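# Pack two desk cartons into window seat, close lid

## Task

Move both cartons from the desk into the window seat's storage, then lower its lid until it is fully closed. The lid swings shut by itself unless something props it, so it must never drop freely for more than a short distance or bang shut, or the task fails. Either robot or both may do the work. At the end, release everything and back away. No robot may topple or be left leaning. Anything that stays in place only because a robot is holding it does not count.

## Robot and tools

Robots: r1 and r2, two identical Hello Robot Stretch 3 units. Each has a two-wheel differential base (0.33 m long, 0.34 m wide, passive omni wheel at the rear), a lift carriage on a vertical mast, a telescoping arm that extends toward the robot's right side, a wrist with yaw, pitch and roll, a two-finger gripper, and a pan/tilt head. The base cannot slide sideways, so to shift the gripper forward or back you drive. An on-the-spot turn pivots about the point between the drive wheels, 0.05 m behind the front edge; with the arm retracted and wrist folded it sweeps a 0.28 m radius, and an unfolded level wrist reaches beyond that.

Frames: the base frame has its origin on the floor between the drive wheels, x forward, y left, z up. hand_pose is in this frame, at the point where closed fingertips meet; with all wrist joints at zero its x axis is up, y runs back along the arm toward the mast, z toward the robot's rear. Odometry frame = base frame at scene start. Each robot reports only in its own frames; where the robots are relative to each other can be judged only from images, lidar_m, wrist_depth_mm and head_depth_mm.

execute_actions: argument actions is a list holding one action object, or empty to just read state and images. The action has optional keys r1 and r2; under each go optional base, joints and contact_limits. All commanded motions start at once and may finish at different times; one action runs at most 15 s.
- base: exactly one of translate_m (relative straight drive in metres, -1 to 1, positive forward) or rotate_rad (relative turn in radians, -3.2 to 3.2, positive = counter-clockwise/left). Both are offsets from where the base last reported itself.
- joints: absolute targets by name, any subset. lift_m 0 to 1.1 (arm height on mast, tolerance ±0.004); arm_m 0 to 0.52 (extension, ±0.004); wrist_yaw_rad -1.345 to 4.42 (0 = along arm, positive swings toward robot front, 3.0 = folded over base); wrist_pitch_rad -1.57 to 0.451 (0 level, negative tips fingers down); wrist_roll_rad -2.911 to 2.911 (0 = fingers side by side, level); gripper_m -0.089 to 0.179 (larger = wider; real fingertip gap is about 0.007 less when nearly shut and 0.025 less when wide, and zero under 0.007); head_pan_rad -3.953 to 1.73 (0 forward, positive left, -1.57 looks along the arm); head_tilt_rad -1.53 to 0.419 (negative down).
- contact_limits: only arm_m, a motor_effort percentage 1 to 100 at which arm motion halts with contact_stop; it also caps holding force until the next action. Values above the maximum are cut.
- cameras: list of names (r1_head_camera, r1_nav_camera, r1_wrist_camera, r2_head_camera, r2_nav_camera, r2_wrist_camera) or "all"; omitted/null = all, [] = none.
An unknown key or out-of-range number rejects the whole call. A joint, base or robot left out may still be driving toward an earlier target without status showing it. If a result reports a stop, the rest of that reply's motion calls are skipped.

wait: seconds 0 to 10; nothing new commanded; returns state and images. zoom_image: camera plus region [x0, y0, x1, y1] in pixels of that camera's latest full image, at most 504 by 504. finished_scene: pass the scene number; it ends the scene permanently after the last command is held and reports success.

Result lines: base_status and joint_status give done, off_target (resting short, may still push), contact_stop, time_out or torque_fault (after the last three the old target is dropped). Arm and lift stop on firm contact and go slack until commanded again; a slack lift may sag under load or keep pressing. on_its_own covers uncommanded parts; its "held at" is a held target, not a position. motor_effort is percent of maximum, positive toward higher joint values, peak in brackets; readings carry fixed and random error. Positive wheel effort pushes forward. base_odometry counts wheel turns (slip included), heading -3.142 to 3.142; turned_by_wheels and turned_by_imu give turning since last result; base_tilt in degrees, forward/right positive, with up to ~4 degrees fixed error. lidar_m: 12 ranges in metres, 30 degree sectors starting straight ahead, going counter-clockwise (4th left, 7th behind, 10th right), plane 0.17 m high, range 0.15 to 12, "-" = nothing; misses glass and thin legs, parts of own robot may hide sectors 5, 6, 9, 10. wrist_depth_mm and head_depth_mm: 7x7 grids of median depth from top-left (45-1000 mm and 280-4000 mm; head image is sideways). The pictures line lists returned image order. Camera calibration (OpenCV K, distortion, T_world_to_cam from that robot's base frame) is supplied and only approximate.

Speed: with lift_m below 0.30, arm_m below 0.03 and wrist_yaw_rad above 2.54 the base reaches 0.30 m/s and 1.9 rad/s; otherwise 0.10 m/s and 0.63 rad/s.

Cautions: hold the lid up while loading and lower it under control; never release it from height or slam it. Robots pressing into each other can end the run; once bases touch, any further drive presses hard, and travel differs by up to 2.5 cm per metre between robots. Pushing on something rigid with the gripper above about 0.45 m, repeated pushes after a contact_stop, driving while gripping something fixed, or snagging furniture (worst in reverse) can tip a robot; if tilted, reverse in small steps, free the gripper, and lower lift_m to about 0.2. Fold or unfold the wrist only with lift_m 0.32 to 0.95, wrist_pitch_rad -0.4 and roll near 0; folded, lift may go to 0.25. With yaw below -0.4 keep pitch at -0.5 or lower. To grip, command gripper_m below the object's width; to release, open at least 0.02 past the contact value; status never confirms a hold. Long hard loads switch a wrist servo off for 10 s. Loose objects may occasionally be nudged. Avoid drops, slips and hard pushes.

Each tool is called after ">>>" as name([rows], argument=value, ...), one row to a line, values as JSON.

## Session

>>> execute_actions(actions=[])

Scene clock: 0.00 s.
r1.base_odometry: x=+0.000 y=+0.000 heading=+0.000 (m, m, rad; r1's odometry frame)
r1.turned_by_wheels: +0.000 (rad since the last result)
r1.turned_by_imu: +0.000 (rad since the last result)
r1.base_tilt: forward=+0.9 right=-2.1 (deg)
r1.lidar_m: 1.45 0.91 0.81 0.82 0.99 1.89 2.16 2.19 2.87 1.97 1.60 1.59
r1.head_depth_mm: 1468 1475 1485 1499 1509 1525 1535 / 1511 1517 1539 1539 1557 1566 1575 / 1554 1560 1573 1596 1588 1610 1636 / 1593 1616 1619 1641 1651 1673 1682 / 1650 1658 1686 1695 1705 1719 1749 / 1679 1681 1676 1666 1656 1668 1658 / 1404 1394 1386 1377 1380 1381 1378
r1.base_status: not commanded
r1.joint_positions: lift_m=+0.322 arm_m=+0.001 wrist_yaw_rad=+2.931 wrist_pitch_rad=-0.432 wrist_roll_rad=+0.019 gripper_m=+0.037 head_pan_rad=-0.011 head_tilt_rad=-0.001
r1.joint_status: not commanded
r1.motor_effort: left_wheel=+1 right_wheel=+0 lift_m=+38 arm_m=-1 wrist_yaw_rad=+0 wrist_pitch_rad=+8 wrist_roll_rad=+0 gripper_m=+1 head_pan_rad=+2 head_tilt_rad=+2 (%)
r1.hand_pose: x=+0.0252 y=+0.0721 z=+0.3318 quat_wxyz=(+0.224, +0.709, +0.076, +0.664) (m; r1's base frame)
r1.wrist_depth_mm: - 854 874 821 824 795 733 / - 971 955 946 892 836 844 / 892 - 950 924 920 935 896 / 729 - 764 769 749 785 801 / 595 589 650 629 634 645 659 / 525 526 - 545 514 562 553 / 466 - - 475 473 477 475
r2.base_odometry: x=+0.000 y=+0.000 heading=+0.000 (m, m, rad; r2's odometry frame)
r2.turned_by_wheels: +0.000 (rad since the last result)
r2.turned_by_imu: +0.000 (rad since the last result)
r2.base_tilt: forward=-2.1 right=+0.1 (deg)
r2.lidar_m: 2.18 1.59 2.02 1.32 1.05 1.04 1.12 1.68 1.74 1.56 2.04 2.88
r2.head_depth_mm: 2247 3556 3727 3761 3822 3229 2259 / 2231 3519 3979 - - 3294 2259 / 2199 3480 - - 3969 3303 2262 / 2194 3282 3404 3464 3451 3231 2290 / 2178 2989 3040 3017 2954 2913 2306 / 2141 2716 2711 2698 2632 1951 2146 / 2142 2456 2414 2404 2355 1790 2311
r2.base_status: not commanded
r2.joint_positions: lift_m=+0.343 arm_m=+0.001 wrist_yaw_rad=+3.050 wrist_pitch_rad=-0.428 wrist_roll_rad=-0.013 gripper_m=+0.037 head_pan_rad=-0.014 head_tilt_rad=+0.014
r2.joint_status: not commanded
r2.motor_effort: left_wheel=+2 right_wheel=+0 lift_m=+19 arm_m=+1 wrist_yaw_rad=-1 wrist_pitch_rad=+5 wrist_roll_rad=+1 gripper_m=+0 head_pan_rad=+0 head_tilt_rad=+2 (%)
r2.hand_pose: x=-0.0009 y=+0.0763 z=+0.3534 quat_wxyz=(+0.181, +0.692, +0.120, +0.688) (m; r2's base frame)
r2.wrist_depth_mm: 789 925 - - - - - / 820 962 - - - - - / 863 - - - - - - / 832 874 - 864 863 891 880 / 699 689 703 699 726 714 699 / 581 581 587 590 589 585 590 / 503 511 - - 493 503 497
pictures: r1_head_camera (sideways: a quarter turn clockwise sets it upright), r1_nav_camera (sideways: a quarter turn counterclockwise sets it upright), r1_wrist_camera, r2_head_camera (sideways: a quarter turn clockwise sets it upright), r2_nav_camera (sideways: a quarter turn counterclockwise sets it upright), r2_wrist_camera
Images, in order (width x height): r1_head_camera 896x504, r1_nav_camera 672x504, r1_wrist_camera 644x364, r2_head_camera 896x504, r2_nav_camera 672x504, r2_wrist_camera 644x364.

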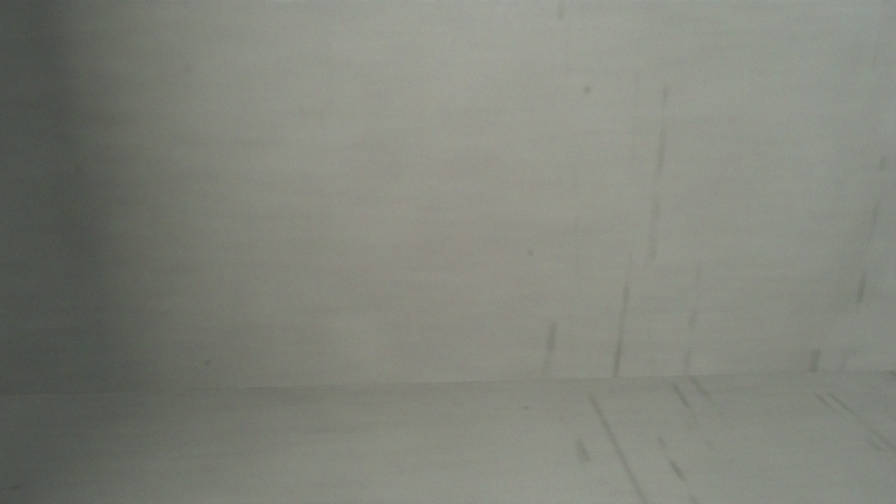

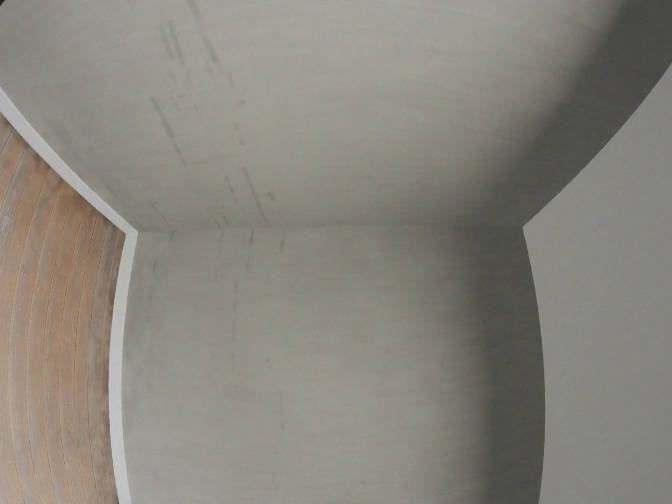

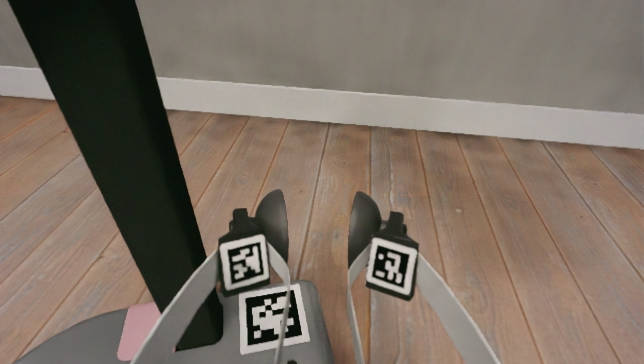

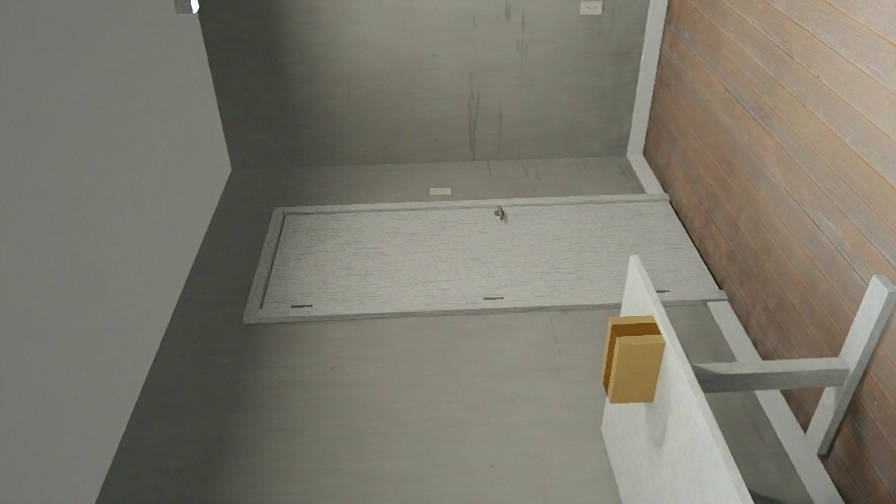

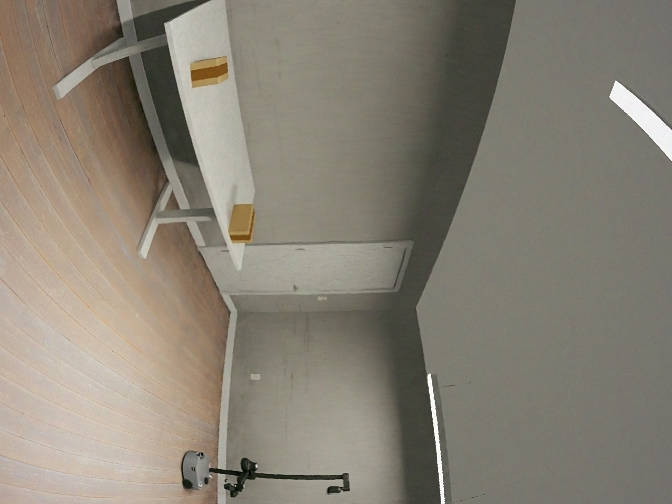

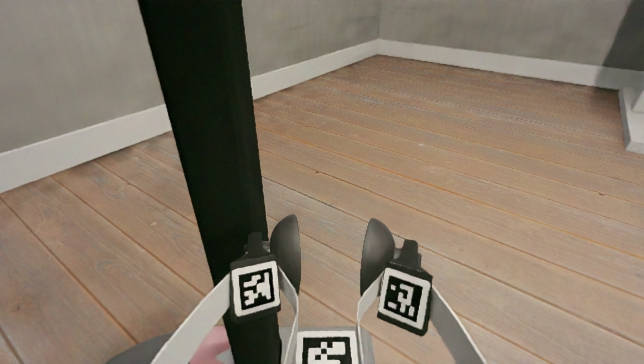

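>>> execute_actions([
  {"r1":{"joints":{"head_pan_rad":-1.5,"head_tilt_rad":-0.4}},"r2":{"joints":{"head_pan_rad":-1.5,"head_tilt_rad":-0.5}}},
], cameras=["r1_head_camera","r1_nav_camera","r2_head_camera","r2_nav_camera"])

Scene clock: 4.60 s.
r1.base_odometry: x=+0.000 y=+0.000 heading=+0.000 (m, m, rad; r1's odometry frame)
r1.turned_by_wheels: +0.000 (rad since the last result)
r1.turned_by_imu: +0.000 (rad since the last result)
r1.base_tilt: forward=+0.9 right=-2.0 (deg)
r1.lidar_m: 1.44 0.91 0.81 0.82 0.99 1.89 2.16 2.19 2.88 1.97 1.60 1.59
r1.head_depth_mm: 3412 3642 3909 3183 2264 1742 1437 / 3569 3804 - 3190 2261 1760 1434 / 3636 3958 - 3169 2270 1751 1434 / 3679 - - 3225 2265 1756 1438 / 3142 3347 3549 2852 2264 1758 1435 / 2618 2759 2897 2275 2103 1762 1441 / 2273 2356 2461 2143 1847 1753 1435
r1.base_status: not commanded
r1.joint_positions: lift_m=+0.322 arm_m=+0.001 wrist_yaw_rad=+2.931 wrist_pitch_rad=-0.432 wrist_roll_rad=+0.019 gripper_m=+0.037 head_pan_rad=-1.493 head_tilt_rad=-0.395
r1.joint_status: all done
r1.motor_effort: left_wheel=+1(1) right_wheel=+0(0) lift_m=+38(38) arm_m=-1(1) wrist_yaw_rad=+1(0) wrist_pitch_rad=+9(9) wrist_roll_rad=+0(0) gripper_m=+1(0) head_pan_rad=-2(39) head_tilt_rad=-4(28) (%)
r1.hand_pose: x=+0.0252 y=+0.0721 z=+0.3318 quat_wxyz=(+0.224, +0.709, +0.076, +0.664) (m; r1's base frame)
r1.wrist_depth_mm: - 872 836 838 834 778 766 / - 960 947 927 860 881 818 / 904 - 924 934 933 901 908 / 722 - 757 757 759 781 783 / 614 591 641 629 636 626 649 / 518 533 - 537 527 542 552 / 469 - - 467 475 479 484
r2.base_odometry: x=+0.000 y=+0.000 heading=+0.000 (m, m, rad; r2's odometry frame)
r2.turned_by_wheels: +0.000 (rad since the last result)
r2.turned_by_imu: +0.000 (rad since the last result)
r2.base_tilt: forward=-2.2 right=+0.1 (deg)
r2.lidar_m: 2.19 1.59 2.02 1.32 1.05 1.04 1.12 1.69 1.74 1.56 2.03 2.87
r2.head_depth_mm: 1609 1728 1862 2031 1928 1570 1321 / 1694 1838 2007 2155 1923 1567 1320 / 1821 1983 2137 1906 1936 1576 1318 / 1968 2146 2298 1910 1947 1573 1318 / 2128 2337 2457 2090 1963 1577 1321 / 2318 2617 2803 2343 1949 1594 1332 / 2539 2876 3253 2596 1960 1588 1329
r2.base_status: not commanded
r2.joint_positions: lift_m=+0.343 arm_m=+0.001 wrist_yaw_rad=+3.050 wrist_pitch_rad=-0.428 wrist_roll_rad=-0.013 gripper_m=+0.037 head_pan_rad=-1.493 head_tilt_rad=-0.493
r2.joint_status: all done
r2.motor_effort: left_wheel=+1(1) right_wheel=+0(0) lift_m=+19(19) arm_m=+1(1) wrist_yaw_rad=+0(0) wrist_pitch_rad=+5(5) wrist_roll_rad=+1(1) gripper_m=+1(0) head_pan_rad=-4(43) head_tilt_rad=-3(21) (%)
r2.hand_pose: x=-0.0009 y=+0.0763 z=+0.3534 quat_wxyz=(+0.181, +0.692, +0.120, +0.688) (m; r2's base frame)
r2.wrist_depth_mm: 799 912 - - - - - / 834 992 - - - - - / 870 - - - - - - / 834 846 - 868 880 874 883 / 691 693 699 690 728 704 698 / 577 581 585 584 595 591 588 / 501 514 - - 485 500 508
pictures: r1_head_camera (sideways: a quarter turn clockwise sets it upright), r1_nav_camera (sideways: a quarter turn counterclockwise sets it upright), r2_head_camera (sideways: a quarter turn clockwise sets it upright), r2_nav_camera (sideways: a quarter turn counterclockwise sets it upright)
camera_calibration (this result's frames):
r1_head_camera: T_world_to_cam=[[0.00495899, 0.422918, -0.906154, 1.19804], [0.999737, 0.0182133, 0.0139716, -0.020964], [0.0224129, -0.905985, -0.422716, 0.50524], [0, 0, 0, 1]] pos_world=[0.00369357, -0.0485508, 1.29948]
r1_nav_camera: T_world_to_cam=[[0.028495, -0.36639, 0.930025, -1.16471], [-0.993314, -0.114504, -0.0146756, 0.0748674], [0.111868, -0.923389, -0.367204, 0.433706], [0, 0, 0, 1]] pos_world=[0.0590372, -0.0176861, 1.24357]
r2_head_camera: T_world_to_cam=[[-0.0300447, 0.518285, -0.85468, 1.13079], [0.998324, 0.0578742, 0.0000012529, -0.00760517], [0.0494646, -0.853247, -0.519156, 0.633567], [0, 0, 0, 1]] pos_world=[0.0102274, -0.0450406, 1.29538]
r2_nav_camera: T_world_to_cam=[[0.0118159, -0.437574, 0.899105, -1.12766], [-0.996006, -0.0847294, -0.0281465, 0.097345], [0.0884968, -0.895182, -0.436828, 0.525464], [0, 0, 0, 1]] pos_world=[0.0637786, -0.0147992, 1.24616]
Images, in order (width x height): r1_head_camera 896x504, r1_nav_camera 672x504, r2_head_camera 896x504, r2_nav_camera 672x504.

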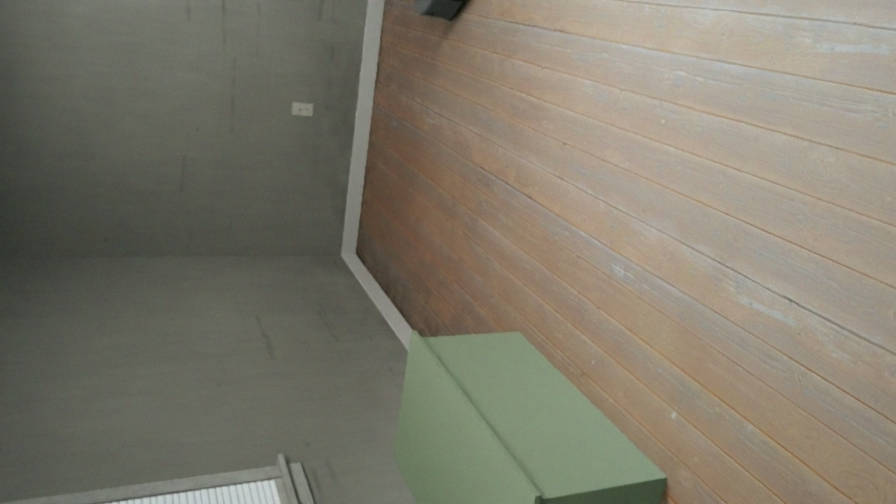

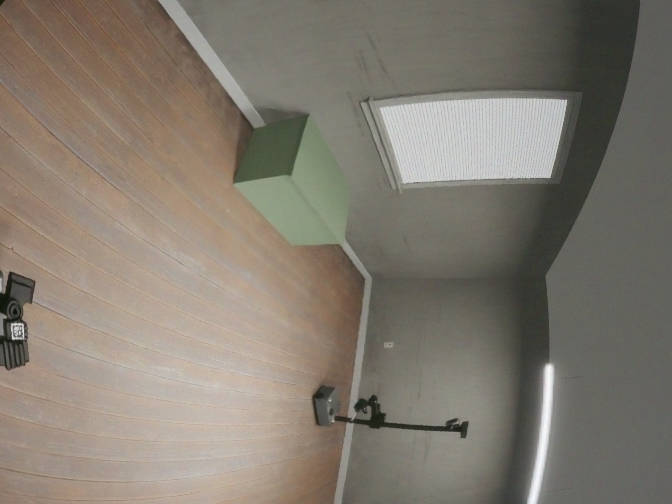

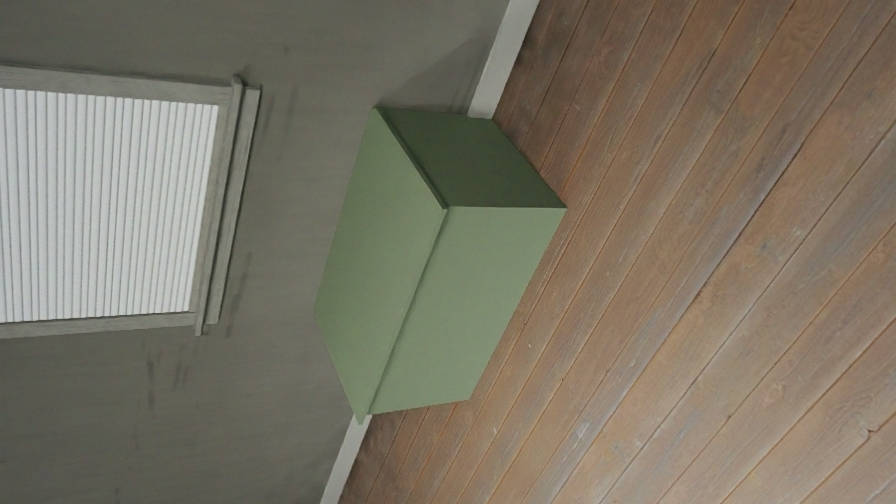

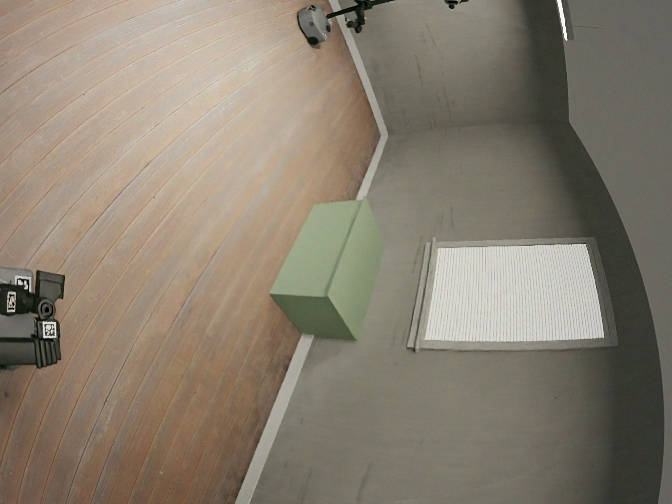

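>>> execute_actions([
  {"r1":{"base":{"rotate_rad":-1.2},"joints":{"lift_m":0.28,"head_pan_rad":-0.5,"head_tilt_rad":-0.9}},"r2":{"base":{"rotate_rad":0.27},"joints":{"lift_m":0.28,"head_tilt_rad":-0.6}}},
], cameras=[])

>>> execute_actions([
  {"r1":{"base":{"translate_m":1.0}},"r2":{"base":{"translate_m":0.78}}},
], cameras=[])

>>> execute_actions([
  {"r1":{"base":{"translate_m":0.167}},"r2":{"base":{"rotate_rad":2.26}}},
], cameras=[])

>>> execute_actions([
  {"r1":{"base":{"rotate_rad":0.816}},"r2":{"joints":{"lift_m":0.9}}},
], cameras=["r1_head_camera","r2_head_camera","r2_nav_camera"])

Scene clock: 28.50 s.
r1.base_odometry: x=+0.000 y=+0.000 heading=-1.200 (m, m, rad; r1's odometry frame)
r1.turned_by_wheels: -1.200 (rad since the last result)
r1.turned_by_imu: -1.207 (rad since the last result)
r1.base_tilt: forward=+0.8 right=-2.1 (deg)
r1.lidar_m: 1.60 1.60 1.59 0.98 0.82 0.81 0.91 1.45 2.14 2.20 3.10 2.88
r1.head_depth_mm: 2719 2282 1891 1636 1428 1277 1152 / 2613 2261 1898 1622 1430 1270 1148 / 2783 2245 1883 1624 1421 1265 1146 / 2788 2247 1889 1617 1428 1263 1142 / 2771 2238 1874 1618 1419 1260 1141 / 2750 2219 1863 1608 1414 1262 1141 / 2706 2217 1871 1602 1404 1259 1137
r1.base_status: done
r1.joint_positions: lift_m=+0.281 arm_m=+0.001 wrist_yaw_rad=+2.931 wrist_pitch_rad=-0.432 wrist_roll_rad=+0.019 gripper_m=+0.037 head_pan_rad=-0.507 head_tilt_rad=-0.889
r1.joint_status: all done
r1.motor_effort: left_wheel=+3(11) right_wheel=-2(7) lift_m=+16(31) arm_m=-1(1) wrist_yaw_rad=+1(0) wrist_pitch_rad=+9(8) wrist_roll_rad=+0(0) gripper_m=+1(1) head_pan_rad=+4(39) head_tilt_rad=-6(39) (%)
r1.hand_pose: x=+0.0252 y=+0.0721 z=+0.2903 quat_wxyz=(+0.224, +0.709, +0.076, +0.664) (m; r1's base frame)
r1.wrist_depth_mm: - 929 - - - - - / 690 963 - - - - - / 758 - 839 852 879 900 874 / 646 - 688 674 676 705 721 / 551 528 575 574 565 582 586 / 488 - - 489 478 497 498 / - - - 431 428 437 440
r2.base_odometry: x=+0.000 y=+0.000 heading=+0.270 (m, m, rad; r2's odometry frame)
r2.turned_by_wheels: +0.270 (rad since the last result)
r2.turned_by_imu: +0.273 (rad since the last result)
r2.base_tilt: forward=-2.2 right=+0.1 (deg)
r2.lidar_m: 2.18 1.59 1.71 1.12 1.03 1.04 1.30 1.73 1.56 1.57 2.88 3.31
r2.head_depth_mm: 1925 2066 1928 1856 1734 1448 1244 / 2100 2324 1939 1973 1752 1455 1250 / 2394 2629 2146 2158 1751 1456 1251 / 2717 2975 2771 2181 1756 1455 1255 / 3114 3597 2917 2191 1760 1465 1259 / 3525 3848 2922 2198 1765 1464 1257 / 3396 3662 2933 2204 1771 1469 1254
r2.base_status: done
r2.joint_positions: lift_m=+0.280 arm_m=+0.001 wrist_yaw_rad=+3.050 wrist_pitch_rad=-0.429 wrist_roll_rad=-0.013 gripper_m=+0.037 head_pan_rad=-1.493 head_tilt_rad=-0.593
r2.joint_status: all done
r2.motor_effort: left_wheel=-2(10) right_wheel=+4(11) lift_m=+14(14) arm_m=+0(0) wrist_yaw_rad=+0(1) wrist_pitch_rad=+6(6) wrist_roll_rad=+1(1) gripper_m=+0(1) head_pan_rad=-3(3) head_tilt_rad=-2(12) (%)
r2.hand_pose: x=-0.0009 y=+0.0762 z=+0.2906 quat_wxyz=(+0.181, +0.692, +0.120, +0.688) (m; r2's base frame)
r2.wrist_depth_mm: 773 844 - - - - - / 808 908 - - - - - / 848 913 - 986 997 978 - / 738 761 - 753 761 747 747 / 600 607 604 601 631 609 605 / 507 524 - 524 522 505 508 / 448 - - - 426 436 441
pictures: none
No camera images: the call's "cameras" was empty. Leave "cameras" out to get every camera's image.

Scene clock: 33.43 s.
r1.base_odometry: x=+0.363 y=-0.932 heading=-1.200 (m, m, rad; r1's odometry frame)
r1.turned_by_wheels: +0.000 (rad since the last result)
r1.turned_by_imu: +0.008 (rad since the last result)
r1.base_tilt: forward=+0.8 right=-2.2 (deg)
r1.lidar_m: 0.60 0.73 0.94 1.05 1.57 1.56 1.75 2.80 2.45 2.17 3.20 1.02
r1.head_depth_mm: 2827 2261 1900 1615 1433 1276 1146 / 2790 2254 1893 1633 1431 1273 1144 / 2774 2244 1888 1621 1421 1267 1144 / 2773 2240 1878 1616 1424 1260 1142 / 2749 2233 1871 1611 1420 1259 1143 / 2478 2242 1343 1507 1407 1261 1137 / 1965 1900 1240 1126 1206 1252 1138
r1.base_status: done
r1.joint_positions: lift_m=+0.281 arm_m=+0.001 wrist_yaw_rad=+2.931 wrist_pitch_rad=-0.432 wrist_roll_rad=+0.019 gripper_m=+0.037 head_pan_rad=-0.507 head_tilt_rad=-0.890
r1.joint_status: not commanded
r1.motor_effort: left_wheel=+2(8) right_wheel=-2(4) lift_m=+17(17) arm_m=-1(1) wrist_yaw_rad=+0(1) wrist_pitch_rad=+8(9) wrist_roll_rad=+0(0) gripper_m=+1(1) head_pan_rad=+4(4) head_tilt_rad=-6(5) (%)
r1.hand_pose: x=+0.0252 y=+0.0721 z=+0.2903 quat_wxyz=(+0.224, +0.709, +0.076, +0.664) (m; r1's base frame)
r1.wrist_depth_mm: - - - - 939 827 745 / - - - - - 903 794 / 826 - 853 851 871 896 810 / 657 - 686 679 686 713 716 / 545 537 576 572 583 585 587 / 481 - - 489 479 495 496 / - - - 442 428 426 439
r2.base_odometry: x=+0.752 y=+0.208 heading=+0.270 (m, m, rad; r2's odometry frame)
r2.turned_by_wheels: +0.000 (rad since the last result)
r2.turned_by_imu: +0.003 (rad since the last result)
r2.base_tilt: forward=-2.2 right=+0.0 (deg)
r2.lidar_m: 1.41 1.41 0.97 1.63 1.51 1.52 1.91 2.35 1.92 2.17 3.24 2.32
r2.head_depth_mm: 2655 2857 2859 2175 1737 1454 1243 / 2913 3159 2875 2160 1736 1450 1246 / 3247 3405 2542 2170 1746 1456 1240 / 3463 3793 2778 2191 1747 1460 1248 / 3290 3659 2932 2184 1753 1454 1252 / 3115 3388 2938 2204 1765 1464 1257 / 2905 3199 2945 2209 1759 1468 1258
r2.base_status: done
r2.joint_positions: lift_m=+0.280 arm_m=+0.001 wrist_yaw_rad=+3.050 wrist_pitch_rad=-0.429 wrist_roll_rad=-0.013 gripper_m=+0.037 head_pan_rad=-1.493 head_tilt_rad=-0.593
r2.joint_status: not commanded
r2.motor_effort: left_wheel=-3(9) right_wheel=+3(12) lift_m=+14(14) arm_m=+1(0) wrist_yaw_rad=-1(1) wrist_pitch_rad=+5(6) wrist_roll_rad=+0(1) gripper_m=+0(0) head_pan_rad=-3(4) head_tilt_rad=-2(2) (%)
r2.hand_pose: x=-0.0009 y=+0.0762 z=+0.2906 quat_wxyz=(+0.181, +0.692, +0.120, +0.688) (m; r2's base frame)
r2.wrist_depth_mm: - - - - - - - / - - - - - - - / 953 972 - 980 987 996 924 / 750 743 - 745 761 722 762 / 606 610 593 611 624 613 613 / 503 518 - 524 524 509 505 / 447 - - - 427 438 442
pictures: none
No camera images: the call's "cameras" was empty. Leave "cameras" out to get every camera's image.

Scene clock: 36.00 s.
r1.base_odometry: x=+0.423 y=-1.088 heading=-1.200 (m, m, rad; r1's odometry frame)
r1.turned_by_wheels: +0.000 (rad since the last result)
r1.turned_by_imu: +0.002 (rad since the last result)
r1.base_tilt: forward=+0.8 right=-2.1 (deg)
r1.lidar_m: 0.44 0.50 0.83 0.92 1.50 1.69 1.89 2.92 2.53 2.02 3.07 0.77
r1.head_depth_mm: 2709 2256 1898 1630 1433 1277 1147 / 2765 2238 1882 1627 1428 1271 1142 / 2780 2252 1885 1620 1420 1267 1146 / 2780 2226 1880 1618 1428 1269 1139 / 2703 2227 1591 1557 1417 1261 1140 / 2191 2167 1247 1114 1248 1242 1138 / 1735 1790 1242 1070 958 1040 1136
r1.base_status: done
r1.joint_positions: lift_m=+0.281 arm_m=+0.001 wrist_yaw_rad=+2.931 wrist_pitch_rad=-0.432 wrist_roll_rad=+0.019 gripper_m=+0.037 head_pan_rad=-0.507 head_tilt_rad=-0.890
r1.joint_status: not commanded
r1.motor_effort: left_wheel=+2(9) right_wheel=-2(4) lift_m=+16(16) arm_m=-1(1) wrist_yaw_rad=+0(0) wrist_pitch_rad=+8(8) wrist_roll_rad=+0(0) gripper_m=-1(0) head_pan_rad=+3(4) head_tilt_rad=-5(5) (%)
r1.hand_pose: x=+0.0252 y=+0.0721 z=+0.2903 quat_wxyz=(+0.224, +0.709, +0.076, +0.664) (m; r1's base frame)
r1.wrist_depth_mm: - - - 963 844 738 659 / - - - - 891 791 705 / 819 - 826 863 865 838 756 / 657 - 673 691 695 713 664 / 545 534 582 568 588 580 566 / 482 - - 486 471 499 478 / - - - 436 428 433 432
r2.base_odometry: x=+0.752 y=+0.208 heading=+2.530 (m, m, rad; r2's odometry frame)
r2.turned_by_wheels: +2.260 (rad since the last result)
r2.turned_by_imu: +2.284 (rad since the last result)
r2.base_tilt: forward=-2.2 right=+0.1 (deg)
r2.lidar_m: 1.50 1.57 2.20 1.92 1.95 2.31 3.24 1.41 1.45 0.97 1.47 1.55
r2.head_depth_mm: 1191 1320 1261 949 1596 1450 1241 / 1206 1330 1266 952 1603 1447 1245 / 1209 1343 1267 863 1608 1459 1253 / 1218 1354 1273 856 1425 1453 1255 / 1226 1367 1278 964 1356 1459 1248 / 1241 1374 1512 968 1619 1464 1261 / 1246 1384 1558 1748 1711 1469 1251
r2.base_status: done
r2.joint_positions: lift_m=+0.280 arm_m=+0.001 wrist_yaw_rad=+3.050 wrist_pitch_rad=-0.429 wrist_roll_rad=-0.013 gripper_m=+0.037 head_pan_rad=-1.493 head_tilt_rad=-0.593
r2.joint_status: not commanded
r2.motor_effort: left_wheel=-3(12) right_wheel=+3(14) lift_m=+14(14) arm_m=+0(0) wrist_yaw_rad=+0(1) wrist_pitch_rad=+5(5) wrist_roll_rad=+1(1) gripper_m=-1(0) head_pan_rad=-3(2) head_tilt_rad=-1(2) (%)
r2.hand_pose: x=-0.0009 y=+0.0761 z=+0.2906 quat_wxyz=(+0.181, +0.692, +0.120, +0.688) (m; r2's base frame)
r2.wrist_depth_mm: - - - - - - - / - - - - - - - / 978 984 - - 999 989 - / 748 740 - 740 736 753 753 / 597 605 605 600 629 606 614 / 506 519 - 518 525 506 514 / 445 - - - 419 438 436
pictures: none
No camera images: the call's "cameras" was empty. Leave "cameras" out to get every camera's image.

Scene clock: 42.47 s.
r1.base_odometry: x=+0.423 y=-1.088 heading=-0.384 (m, m, rad; r1's odometry frame)
r1.turned_by_wheels: +0.816 (rad since the last result)
r1.turned_by_imu: +0.822 (rad since the last result)
r1.base_tilt: forward=+0.8 right=-2.2 (deg)
r1.lidar_m: 0.83 0.85 1.13 1.69 1.74 2.32 2.54 3.01 2.02 3.06 0.50 0.44
r1.head_depth_mm: 1132 1391 1262 1088 1378 1273 1145 / 1028 1276 1264 1084 1171 1276 1146 / 955 1161 1258 1082 985 1246 1143 / 903 1079 1225 1079 1000 1241 1142 / 859 999 1173 1119 1354 1264 1141 / 809 927 1089 1296 1408 1258 1140 / 762 872 1013 1205 1376 1259 1137
r1.base_status: done
r1.joint_positions: lift_m=+0.281 arm_m=+0.001 wrist_yaw_rad=+2.931 wrist_pitch_rad=-0.432 wrist_roll_rad=+0.019 gripper_m=+0.037 head_pan_rad=-0.507 head_tilt_rad=-0.890
r1.joint_status: not commanded
r1.motor_effort: left_wheel=+0(5) right_wheel=+2(8) lift_m=+16(17) arm_m=-1(1) wrist_yaw_rad=+0(0) wrist_pitch_rad=+9(9) wrist_roll_rad=+0(0) gripper_m=-1(1) head_pan_rad=+5(4) head_tilt_rad=-5(6) (%)
r1.hand_pose: x=+0.0252 y=+0.0721 z=+0.2903 quat_wxyz=(+0.224, +0.709, +0.076, +0.664) (m; r1's base frame)
r1.wrist_depth_mm: - - - - - - 789 / - - - - - - 838 / 806 - 829 863 868 868 833 / 664 - 673 662 713 711 722 / 543 539 570 573 581 583 573 / 491 - - 496 481 502 501 / - - - 441 432 437 443
r2.base_odometry: x=+0.752 y=+0.208 heading=+2.530 (m, m, rad; r2's odometry frame)
r2.turned_by_wheels: +0.000 (rad since the last result)
r2.turned_by_imu: -0.001 (rad since the last result)
r2.base_tilt: forward=-2.2 right=+0.1 (deg)
r2.lidar_m: 1.50 1.58 2.20 1.92 1.95 2.22 3.23 1.41 1.45 0.96 1.48 1.55
r2.head_depth_mm: 1193 1322 1262 955 1597 1516 - / 1203 1325 1268 955 1601 1512 - / 1213 1335 1269 867 1609 1491 - / 1220 1349 1279 855 1423 1491 - / 1228 1364 1283 963 1360 1493 - / 1237 1377 1509 967 1627 1465 1257 / 1250 1382 1563 1743 1713 1471 1258
r2.base_status: not commanded
r2.joint_positions: lift_m=+0.900 arm_m=+0.001 wrist_yaw_rad=+3.050 wrist_pitch_rad=-0.429 wrist_roll_rad=-0.013 gripper_m=+0.037 head_pan_rad=-1.493 head_tilt_rad=-0.593
r2.joint_status: all done
r2.motor_effort: left_wheel=-2(2) right_wheel=+4(4) lift_m=+24(25) arm_m=+0(0) wrist_yaw_rad=+0(1) wrist_pitch_rad=+5(5) wrist_roll_rad=+0(1) gripper_m=+2(0) head_pan_rad=-4(3) head_tilt_rad=-2(2) (%)
r2.hand_pose: x=-0.0009 y=+0.0761 z=+0.9099 quat_wxyz=(+0.181, +0.692, +0.120, +0.688) (m; r2's base frame)
r2.wrist_depth_mm: - - - - - - - / - - - - - - - / - - - - - - - / - - - - - - - / - - - - - - - / - - - - - - - / - - - - - - -
pictures: r1_head_camera (sideways: a quarter turn clockwise sets it upright), r2_head_camera (sideways: a quarter turn clockwise sets it upright), r2_nav_camera (sideways: a quarter turn counterclockwise sets it upright)
camera_calibration (this result's frames):
r1_head_camera: T_world_to_cam=[[-0.682082, 0.421933, -0.597274, 0.799609], [0.536168, 0.843958, -0.0161016, 0.021015], [0.49728, -0.331222, -0.801876, 0.995565], [0, 0, 0, 1]] pos_world=[0.0390569, -0.0253644, 1.27624]
r2_head_camera: T_world_to_cam=[[-0.0361476, 0.600648, -0.798696, 1.05783], [0.998348, 0.0574162, -0.00200445, -0.00499425], [0.0446541, -0.797449, -0.601732, 0.741029], [0, 0, 0, 1]] pos_world=[0.0101341, -0.0441652, 1.29078]
r2_nav_camera: T_world_to_cam=[[0.0183381, -0.524747, 0.85106, -1.06503], [-0.996273, -0.0813423, -0.028687, 0.0980465], [0.0842807, -0.847363, -0.524283, 0.639286], [0, 0, 0, 1]] pos_world=[0.0633325, -0.009192, 1.24439]
Images, in order (width x height): r1_head_camera 896x504, r2_head_camera 896x504, r2_nav_camera 672x504.

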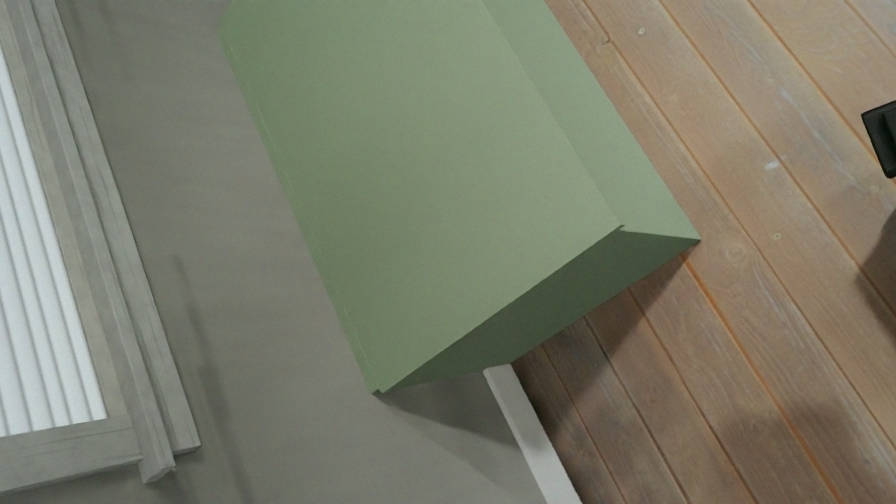

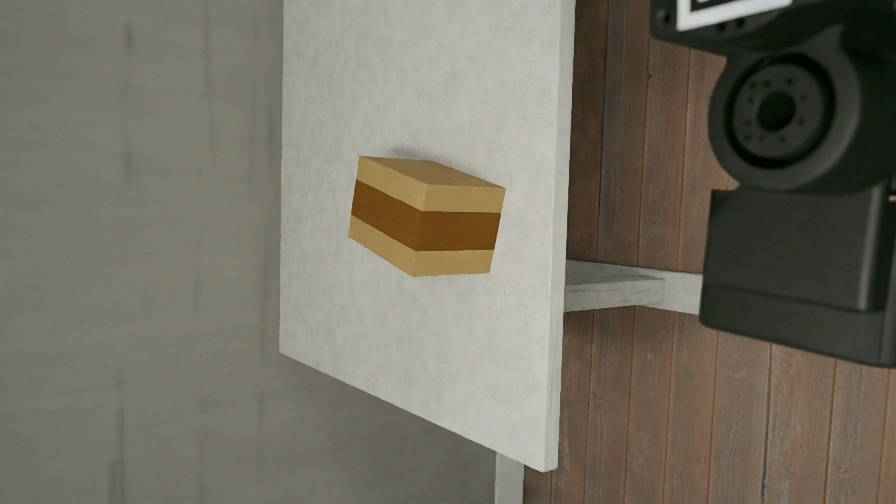

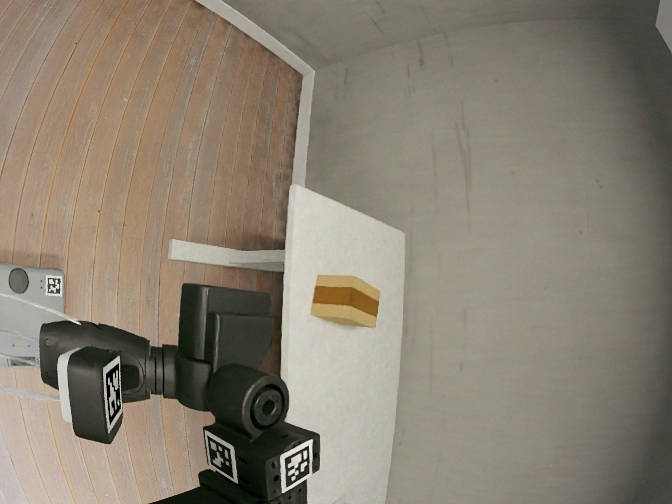

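>>> execute_actions([
  {"r1":{"joints":{"lift_m":0.33,"arm_m":0.2,"wrist_yaw_rad":1.57,"gripper_m":0.0}},"r2":{"joints":{"wrist_yaw_rad":-0.2,"gripper_m":0.179,"arm_m":0.2}}},
], cameras=[])

>>> execute_actions([
  {"r1":{"joints":{"lift_m":0.2,"wrist_pitch_rad":0.2,"wrist_roll_rad":0}},"r2":{"joints":{"wrist_pitch_rad":-1.25,"lift_m":1.03,"arm_m":0.3}}},
], cameras=["r1_head_camera","r2_head_camera","r1_wrist_camera","r2_wrist_camera"])

Scene clock: 58.17 s.
r1.base_odometry: x=+0.423 y=-1.088 heading=-0.384 (m, m, rad; r1's odometry frame)
r1.turned_by_wheels: +0.000 (rad since the last result)
r1.turned_by_imu: +0.001 (rad since the last result)
r1.base_tilt: forward=+0.9 right=-2.2 (deg)
r1.lidar_m: 0.83 0.85 1.13 1.69 1.74 2.32 2.53 3.00 2.01 3.06 0.50 0.44
r1.head_depth_mm: 1129 1392 1266 1086 1377 1287 1130 / 1032 1266 1265 1082 1169 1284 1147 / 953 1160 1259 1087 987 1247 1147 / 901 1078 1219 1081 998 1240 1140 / 860 997 1172 1124 1350 1262 1139 / 809 926 1091 1292 1409 1258 1138 / 761 871 1013 1205 1374 1259 1138
r1.base_status: not commanded
r1.joint_positions: lift_m=+0.329 arm_m=+0.200 wrist_yaw_rad=+1.571 wrist_pitch_rad=-0.432 wrist_roll_rad=+0.019 gripper_m=+0.000 head_pan_rad=-0.507 head_tilt_rad=-0.890
r1.joint_status: all done
r1.motor_effort: left_wheel=+0(0) right_wheel=+2(2) lift_m=+56(63) arm_m=+2(1) wrist_yaw_rad=-1(3) wrist_pitch_rad=+9(8) wrist_roll_rad=+0(0) gripper_m=-1(80) head_pan_rad=+2(3) head_tilt_rad=-6(5) (%)
r1.hand_pose: x=+0.2013 y=-0.3448 z=+0.3389 quat_wxyz=(+0.592, +0.599, -0.386, +0.376) (m; r1's base frame)
r1.wrist_depth_mm: 696 715 251 253 256 260 240 / 753 798 289 278 282 286 288 / 829 852 321 307 314 317 325 / 744 746 682 341 351 359 361 / 604 628 617 - 402 410 416 / 542 541 541 472 474 480 493 / 473 476 475 477 479 479 489
r2.base_odometry: x=+0.752 y=+0.208 heading=+2.530 (m, m, rad; r2's odometry frame)
r2.turned_by_wheels: +0.000 (rad since the last result)
r2.turned_by_imu: +0.000 (rad since the last result)
r2.base_tilt: forward=-2.2 right=+0.1 (deg)
r2.lidar_m: 1.51 1.57 2.20 1.92 1.95 2.22 3.23 1.41 1.46 0.97 1.47 1.55
r2.head_depth_mm: 1200 1325 1321 - 1642 1438 1243 / 1205 1336 1328 - 1644 1454 1244 / 1211 1345 1266 - 1656 1456 1248 / 1219 1350 1269 868 1422 1455 1252 / 1228 1357 1275 963 1363 1455 1252 / 1237 1377 1511 967 1616 1466 1252 / 1251 1386 1552 1753 1717 1473 1251
r2.base_status: not commanded
r2.joint_positions: lift_m=+0.900 arm_m=+0.200 wrist_yaw_rad=-0.197 wrist_pitch_rad=-0.429 wrist_roll_rad=-0.013 gripper_m=+0.179 head_pan_rad=-1.493 head_tilt_rad=-0.593
r2.joint_status: all done
r2.motor_effort: left_wheel=-3(3) right_wheel=+3(3) lift_m=+23(24) arm_m=+4(4) wrist_yaw_rad=-3(2) wrist_pitch_rad=+5(5) wrist_roll_rad=+1(1) gripper_m=+0(85) head_pan_rad=-3(3) head_tilt_rad=-2(2) (%)
r2.hand_pose: x=-0.0652 y=-0.5632 z=+0.9099 quat_wxyz=(+0.677, +0.083, -0.698, -0.218) (m; r2's base frame)
r2.wrist_depth_mm: 827 853 867 883 897 918 948 / 881 918 892 926 968 962 - / 960 864 748 760 751 759 756 / - 566 349 536 567 568 568 / 489 454 330 437 462 460 459 / 392 377 368 384 383 387 390 / 318 329 327 329 330 342 -
pictures: none
No camera images: the call's "cameras" was empty. Leave "cameras" out to get every camera's image.

Scene clock: 60.17 s.
r1.base_odometry: x=+0.423 y=-1.088 heading=-0.384 (m, m, rad; r1's odometry frame)
r1.turned_by_wheels: +0.000 (rad since the last result)
r1.turned_by_imu: +0.000 (rad since the last result)
r1.base_tilt: forward=+1.1 right=-2.0 (deg)
r1.lidar_m: 0.83 0.85 1.14 1.69 1.74 2.32 2.53 3.01 2.02 3.06 0.50 0.44
r1.head_depth_mm: 1128 1391 1265 1088 1378 1277 1123 / 1029 1266 1267 1084 1169 1271 1143 / 954 1163 1260 1083 986 1246 1145 / 902 1075 1222 1078 1001 1242 1140 / 858 999 1172 1116 1347 1269 1141 / 807 932 1092 1297 1404 1255 1137 / 761 870 1011 1208 1380 1262 1137
r1.base_status: not commanded
r1.joint_positions: lift_m=+0.201 arm_m=+0.200 wrist_yaw_rad=+1.571 wrist_pitch_rad=+0.176 wrist_roll_rad=+0.006 gripper_m=+0.000 head_pan_rad=-0.507 head_tilt_rad=-0.890
r1.joint_status: all done
r1.motor_effort: left_wheel=+0(0) right_wheel=+3(2) lift_m=+17(50) arm_m=+2(2) wrist_yaw_rad=-1(1) wrist_pitch_rad=+13(11) wrist_roll_rad=-4(5) gripper_m=-2(1) head_pan_rad=+3(4) head_tilt_rad=-6(6) (%)
r1.hand_pose: x=+0.2351 y=-0.3447 z=+0.3605 quat_wxyz=(+0.453, +0.456, -0.543, +0.541) (m; r1's base frame)
r1.wrist_depth_mm: 762 753 782 745 762 821 816 / 757 749 775 787 768 799 818 / 765 767 766 284 292 821 825 / 760 756 284 288 293 295 300 / 797 796 810 - 294 300 303 / 774 789 798 292 298 302 307 / 742 747 292 294 300 306 315
r2.base_odometry: x=+0.752 y=+0.208 heading=+2.530 (m, m, rad; r2's odometry frame)
r2.turned_by_wheels: +0.000 (rad since the last result)
r2.turned_by_imu: +0.000 (rad since the last result)
r2.base_tilt: forward=-2.2 right=+0.1 (deg)
r2.lidar_m: 1.50 1.58 2.21 1.92 1.95 2.22 3.24 1.41 1.46 0.97 1.47 1.55
r2.head_depth_mm: - 1293 1258 986 1591 1449 1239 / - - 1269 954 1602 1454 1238 / 1180 - - 867 1604 1460 1249 / 1222 1352 1279 854 1427 1455 1249 / 1227 1363 1281 964 1362 1449 1256 / 1239 1370 1510 968 1621 1466 1252 / 1247 1386 1560 1754 1719 1466 1254
r2.base_status: not commanded
r2.joint_positions: lift_m=+1.030 arm_m=+0.300 wrist_yaw_rad=-0.198 wrist_pitch_rad=-1.250 wrist_roll_rad=-0.013 gripper_m=+0.179 head_pan_rad=-1.493 head_tilt_rad=-0.593
r2.joint_status: all done
r2.motor_effort: left_wheel=-3(4) right_wheel=+4(4) lift_m=+23(23) arm_m=+4(5) wrist_yaw_rad=-1(2) wrist_pitch_rad=+0(5) wrist_roll_rad=+1(1) gripper_m=+0(0) head_pan_rad=-3(3) head_tilt_rad=-2(2) (%)
r2.hand_pose: x=-0.0330 y=-0.5013 z=+0.9176 quat_wxyz=(+0.534, +0.358, -0.608, -0.467) (m; r2's base frame)
r2.wrist_depth_mm: 422 409 293 397 400 394 389 / 411 398 392 391 389 386 379 / 396 391 380 383 378 394 - / - - - - - - - / - - - - - - - / - - - - - - - / - - - - - - -
pictures: r1_head_camera (sideways: a quarter turn clockwise sets it upright), r1_wrist_camera, r2_head_camera (sideways: a quarter turn clockwise sets it upright), r2_wrist_camera
camera_calibration (this result's frames):
r1_head_camera: T_world_to_cam=[[-0.682082, 0.421933, -0.597274, 0.799609], [0.536168, 0.843958, -0.0161016, 0.021015], [0.49728, -0.331222, -0.801876, 0.995565], [0, 0, 0, 1]] pos_world=[0.0390569, -0.0253644, 1.27624]
r1_wrist_camera: T_world_to_cam=[[-0.0199311, -0.999776, 0.00712387, -0.343908], [-0.0257645, -0.00660932, -0.999646, 0.389353], [0.999469, -0.0201076, -0.025627, -0.0668658], [0, 0, 0, 1]] pos_world=[0.0700074, -0.342602, 0.389952]
r2_head_camera: T_world_to_cam=[[-0.0361477, 0.600648, -0.798696, 1.05783], [0.998348, 0.0574164, -0.00200445, -0.00499425], [0.0446543, -0.797449, -0.601732, 0.741029], [0, 0, 0, 1]] pos_world=[0.0101341, -0.0441652, 1.29078]
r2_wrist_camera: T_world_to_cam=[[-0.989112, 0.13906, -0.0481652, 0.0879347], [0.145042, 0.976549, -0.159107, 0.678062], [0.0249102, -0.164361, -0.986086, 0.989059], [0, 0, 0, 1]] pos_world=[-0.0360078, -0.511826, 1.08742]
Images, in order (width x height): r1_head_camera 896x504, r1_wrist_camera 644x364, r2_head_camera 896x504, r2_wrist_camera 644x364.

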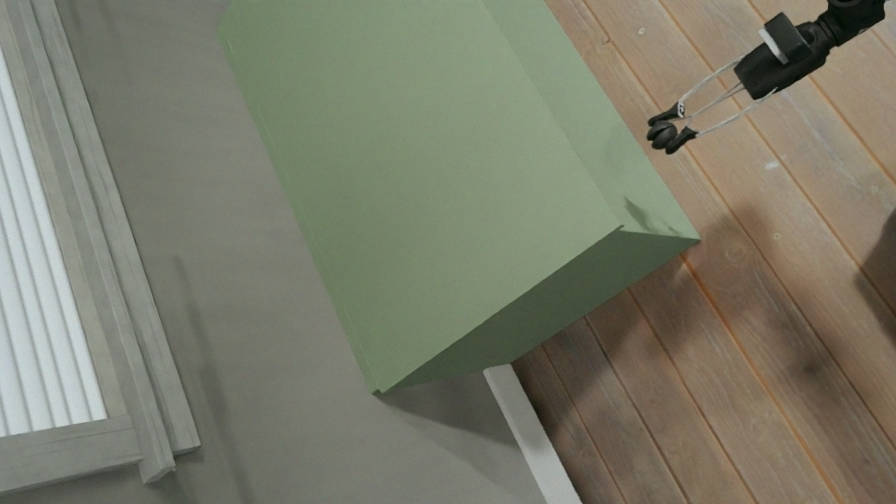

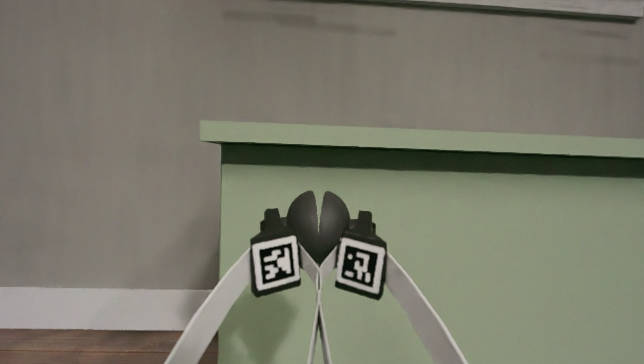

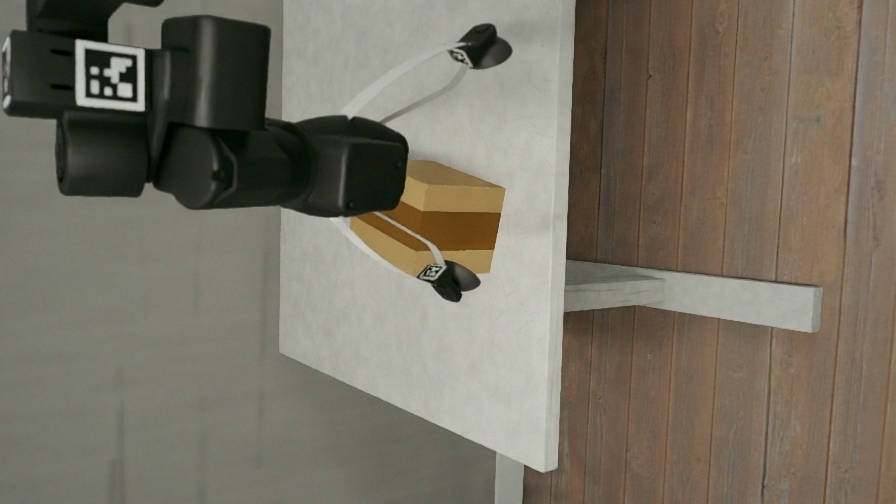

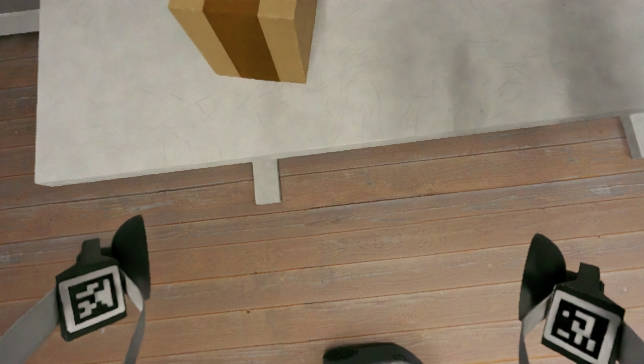

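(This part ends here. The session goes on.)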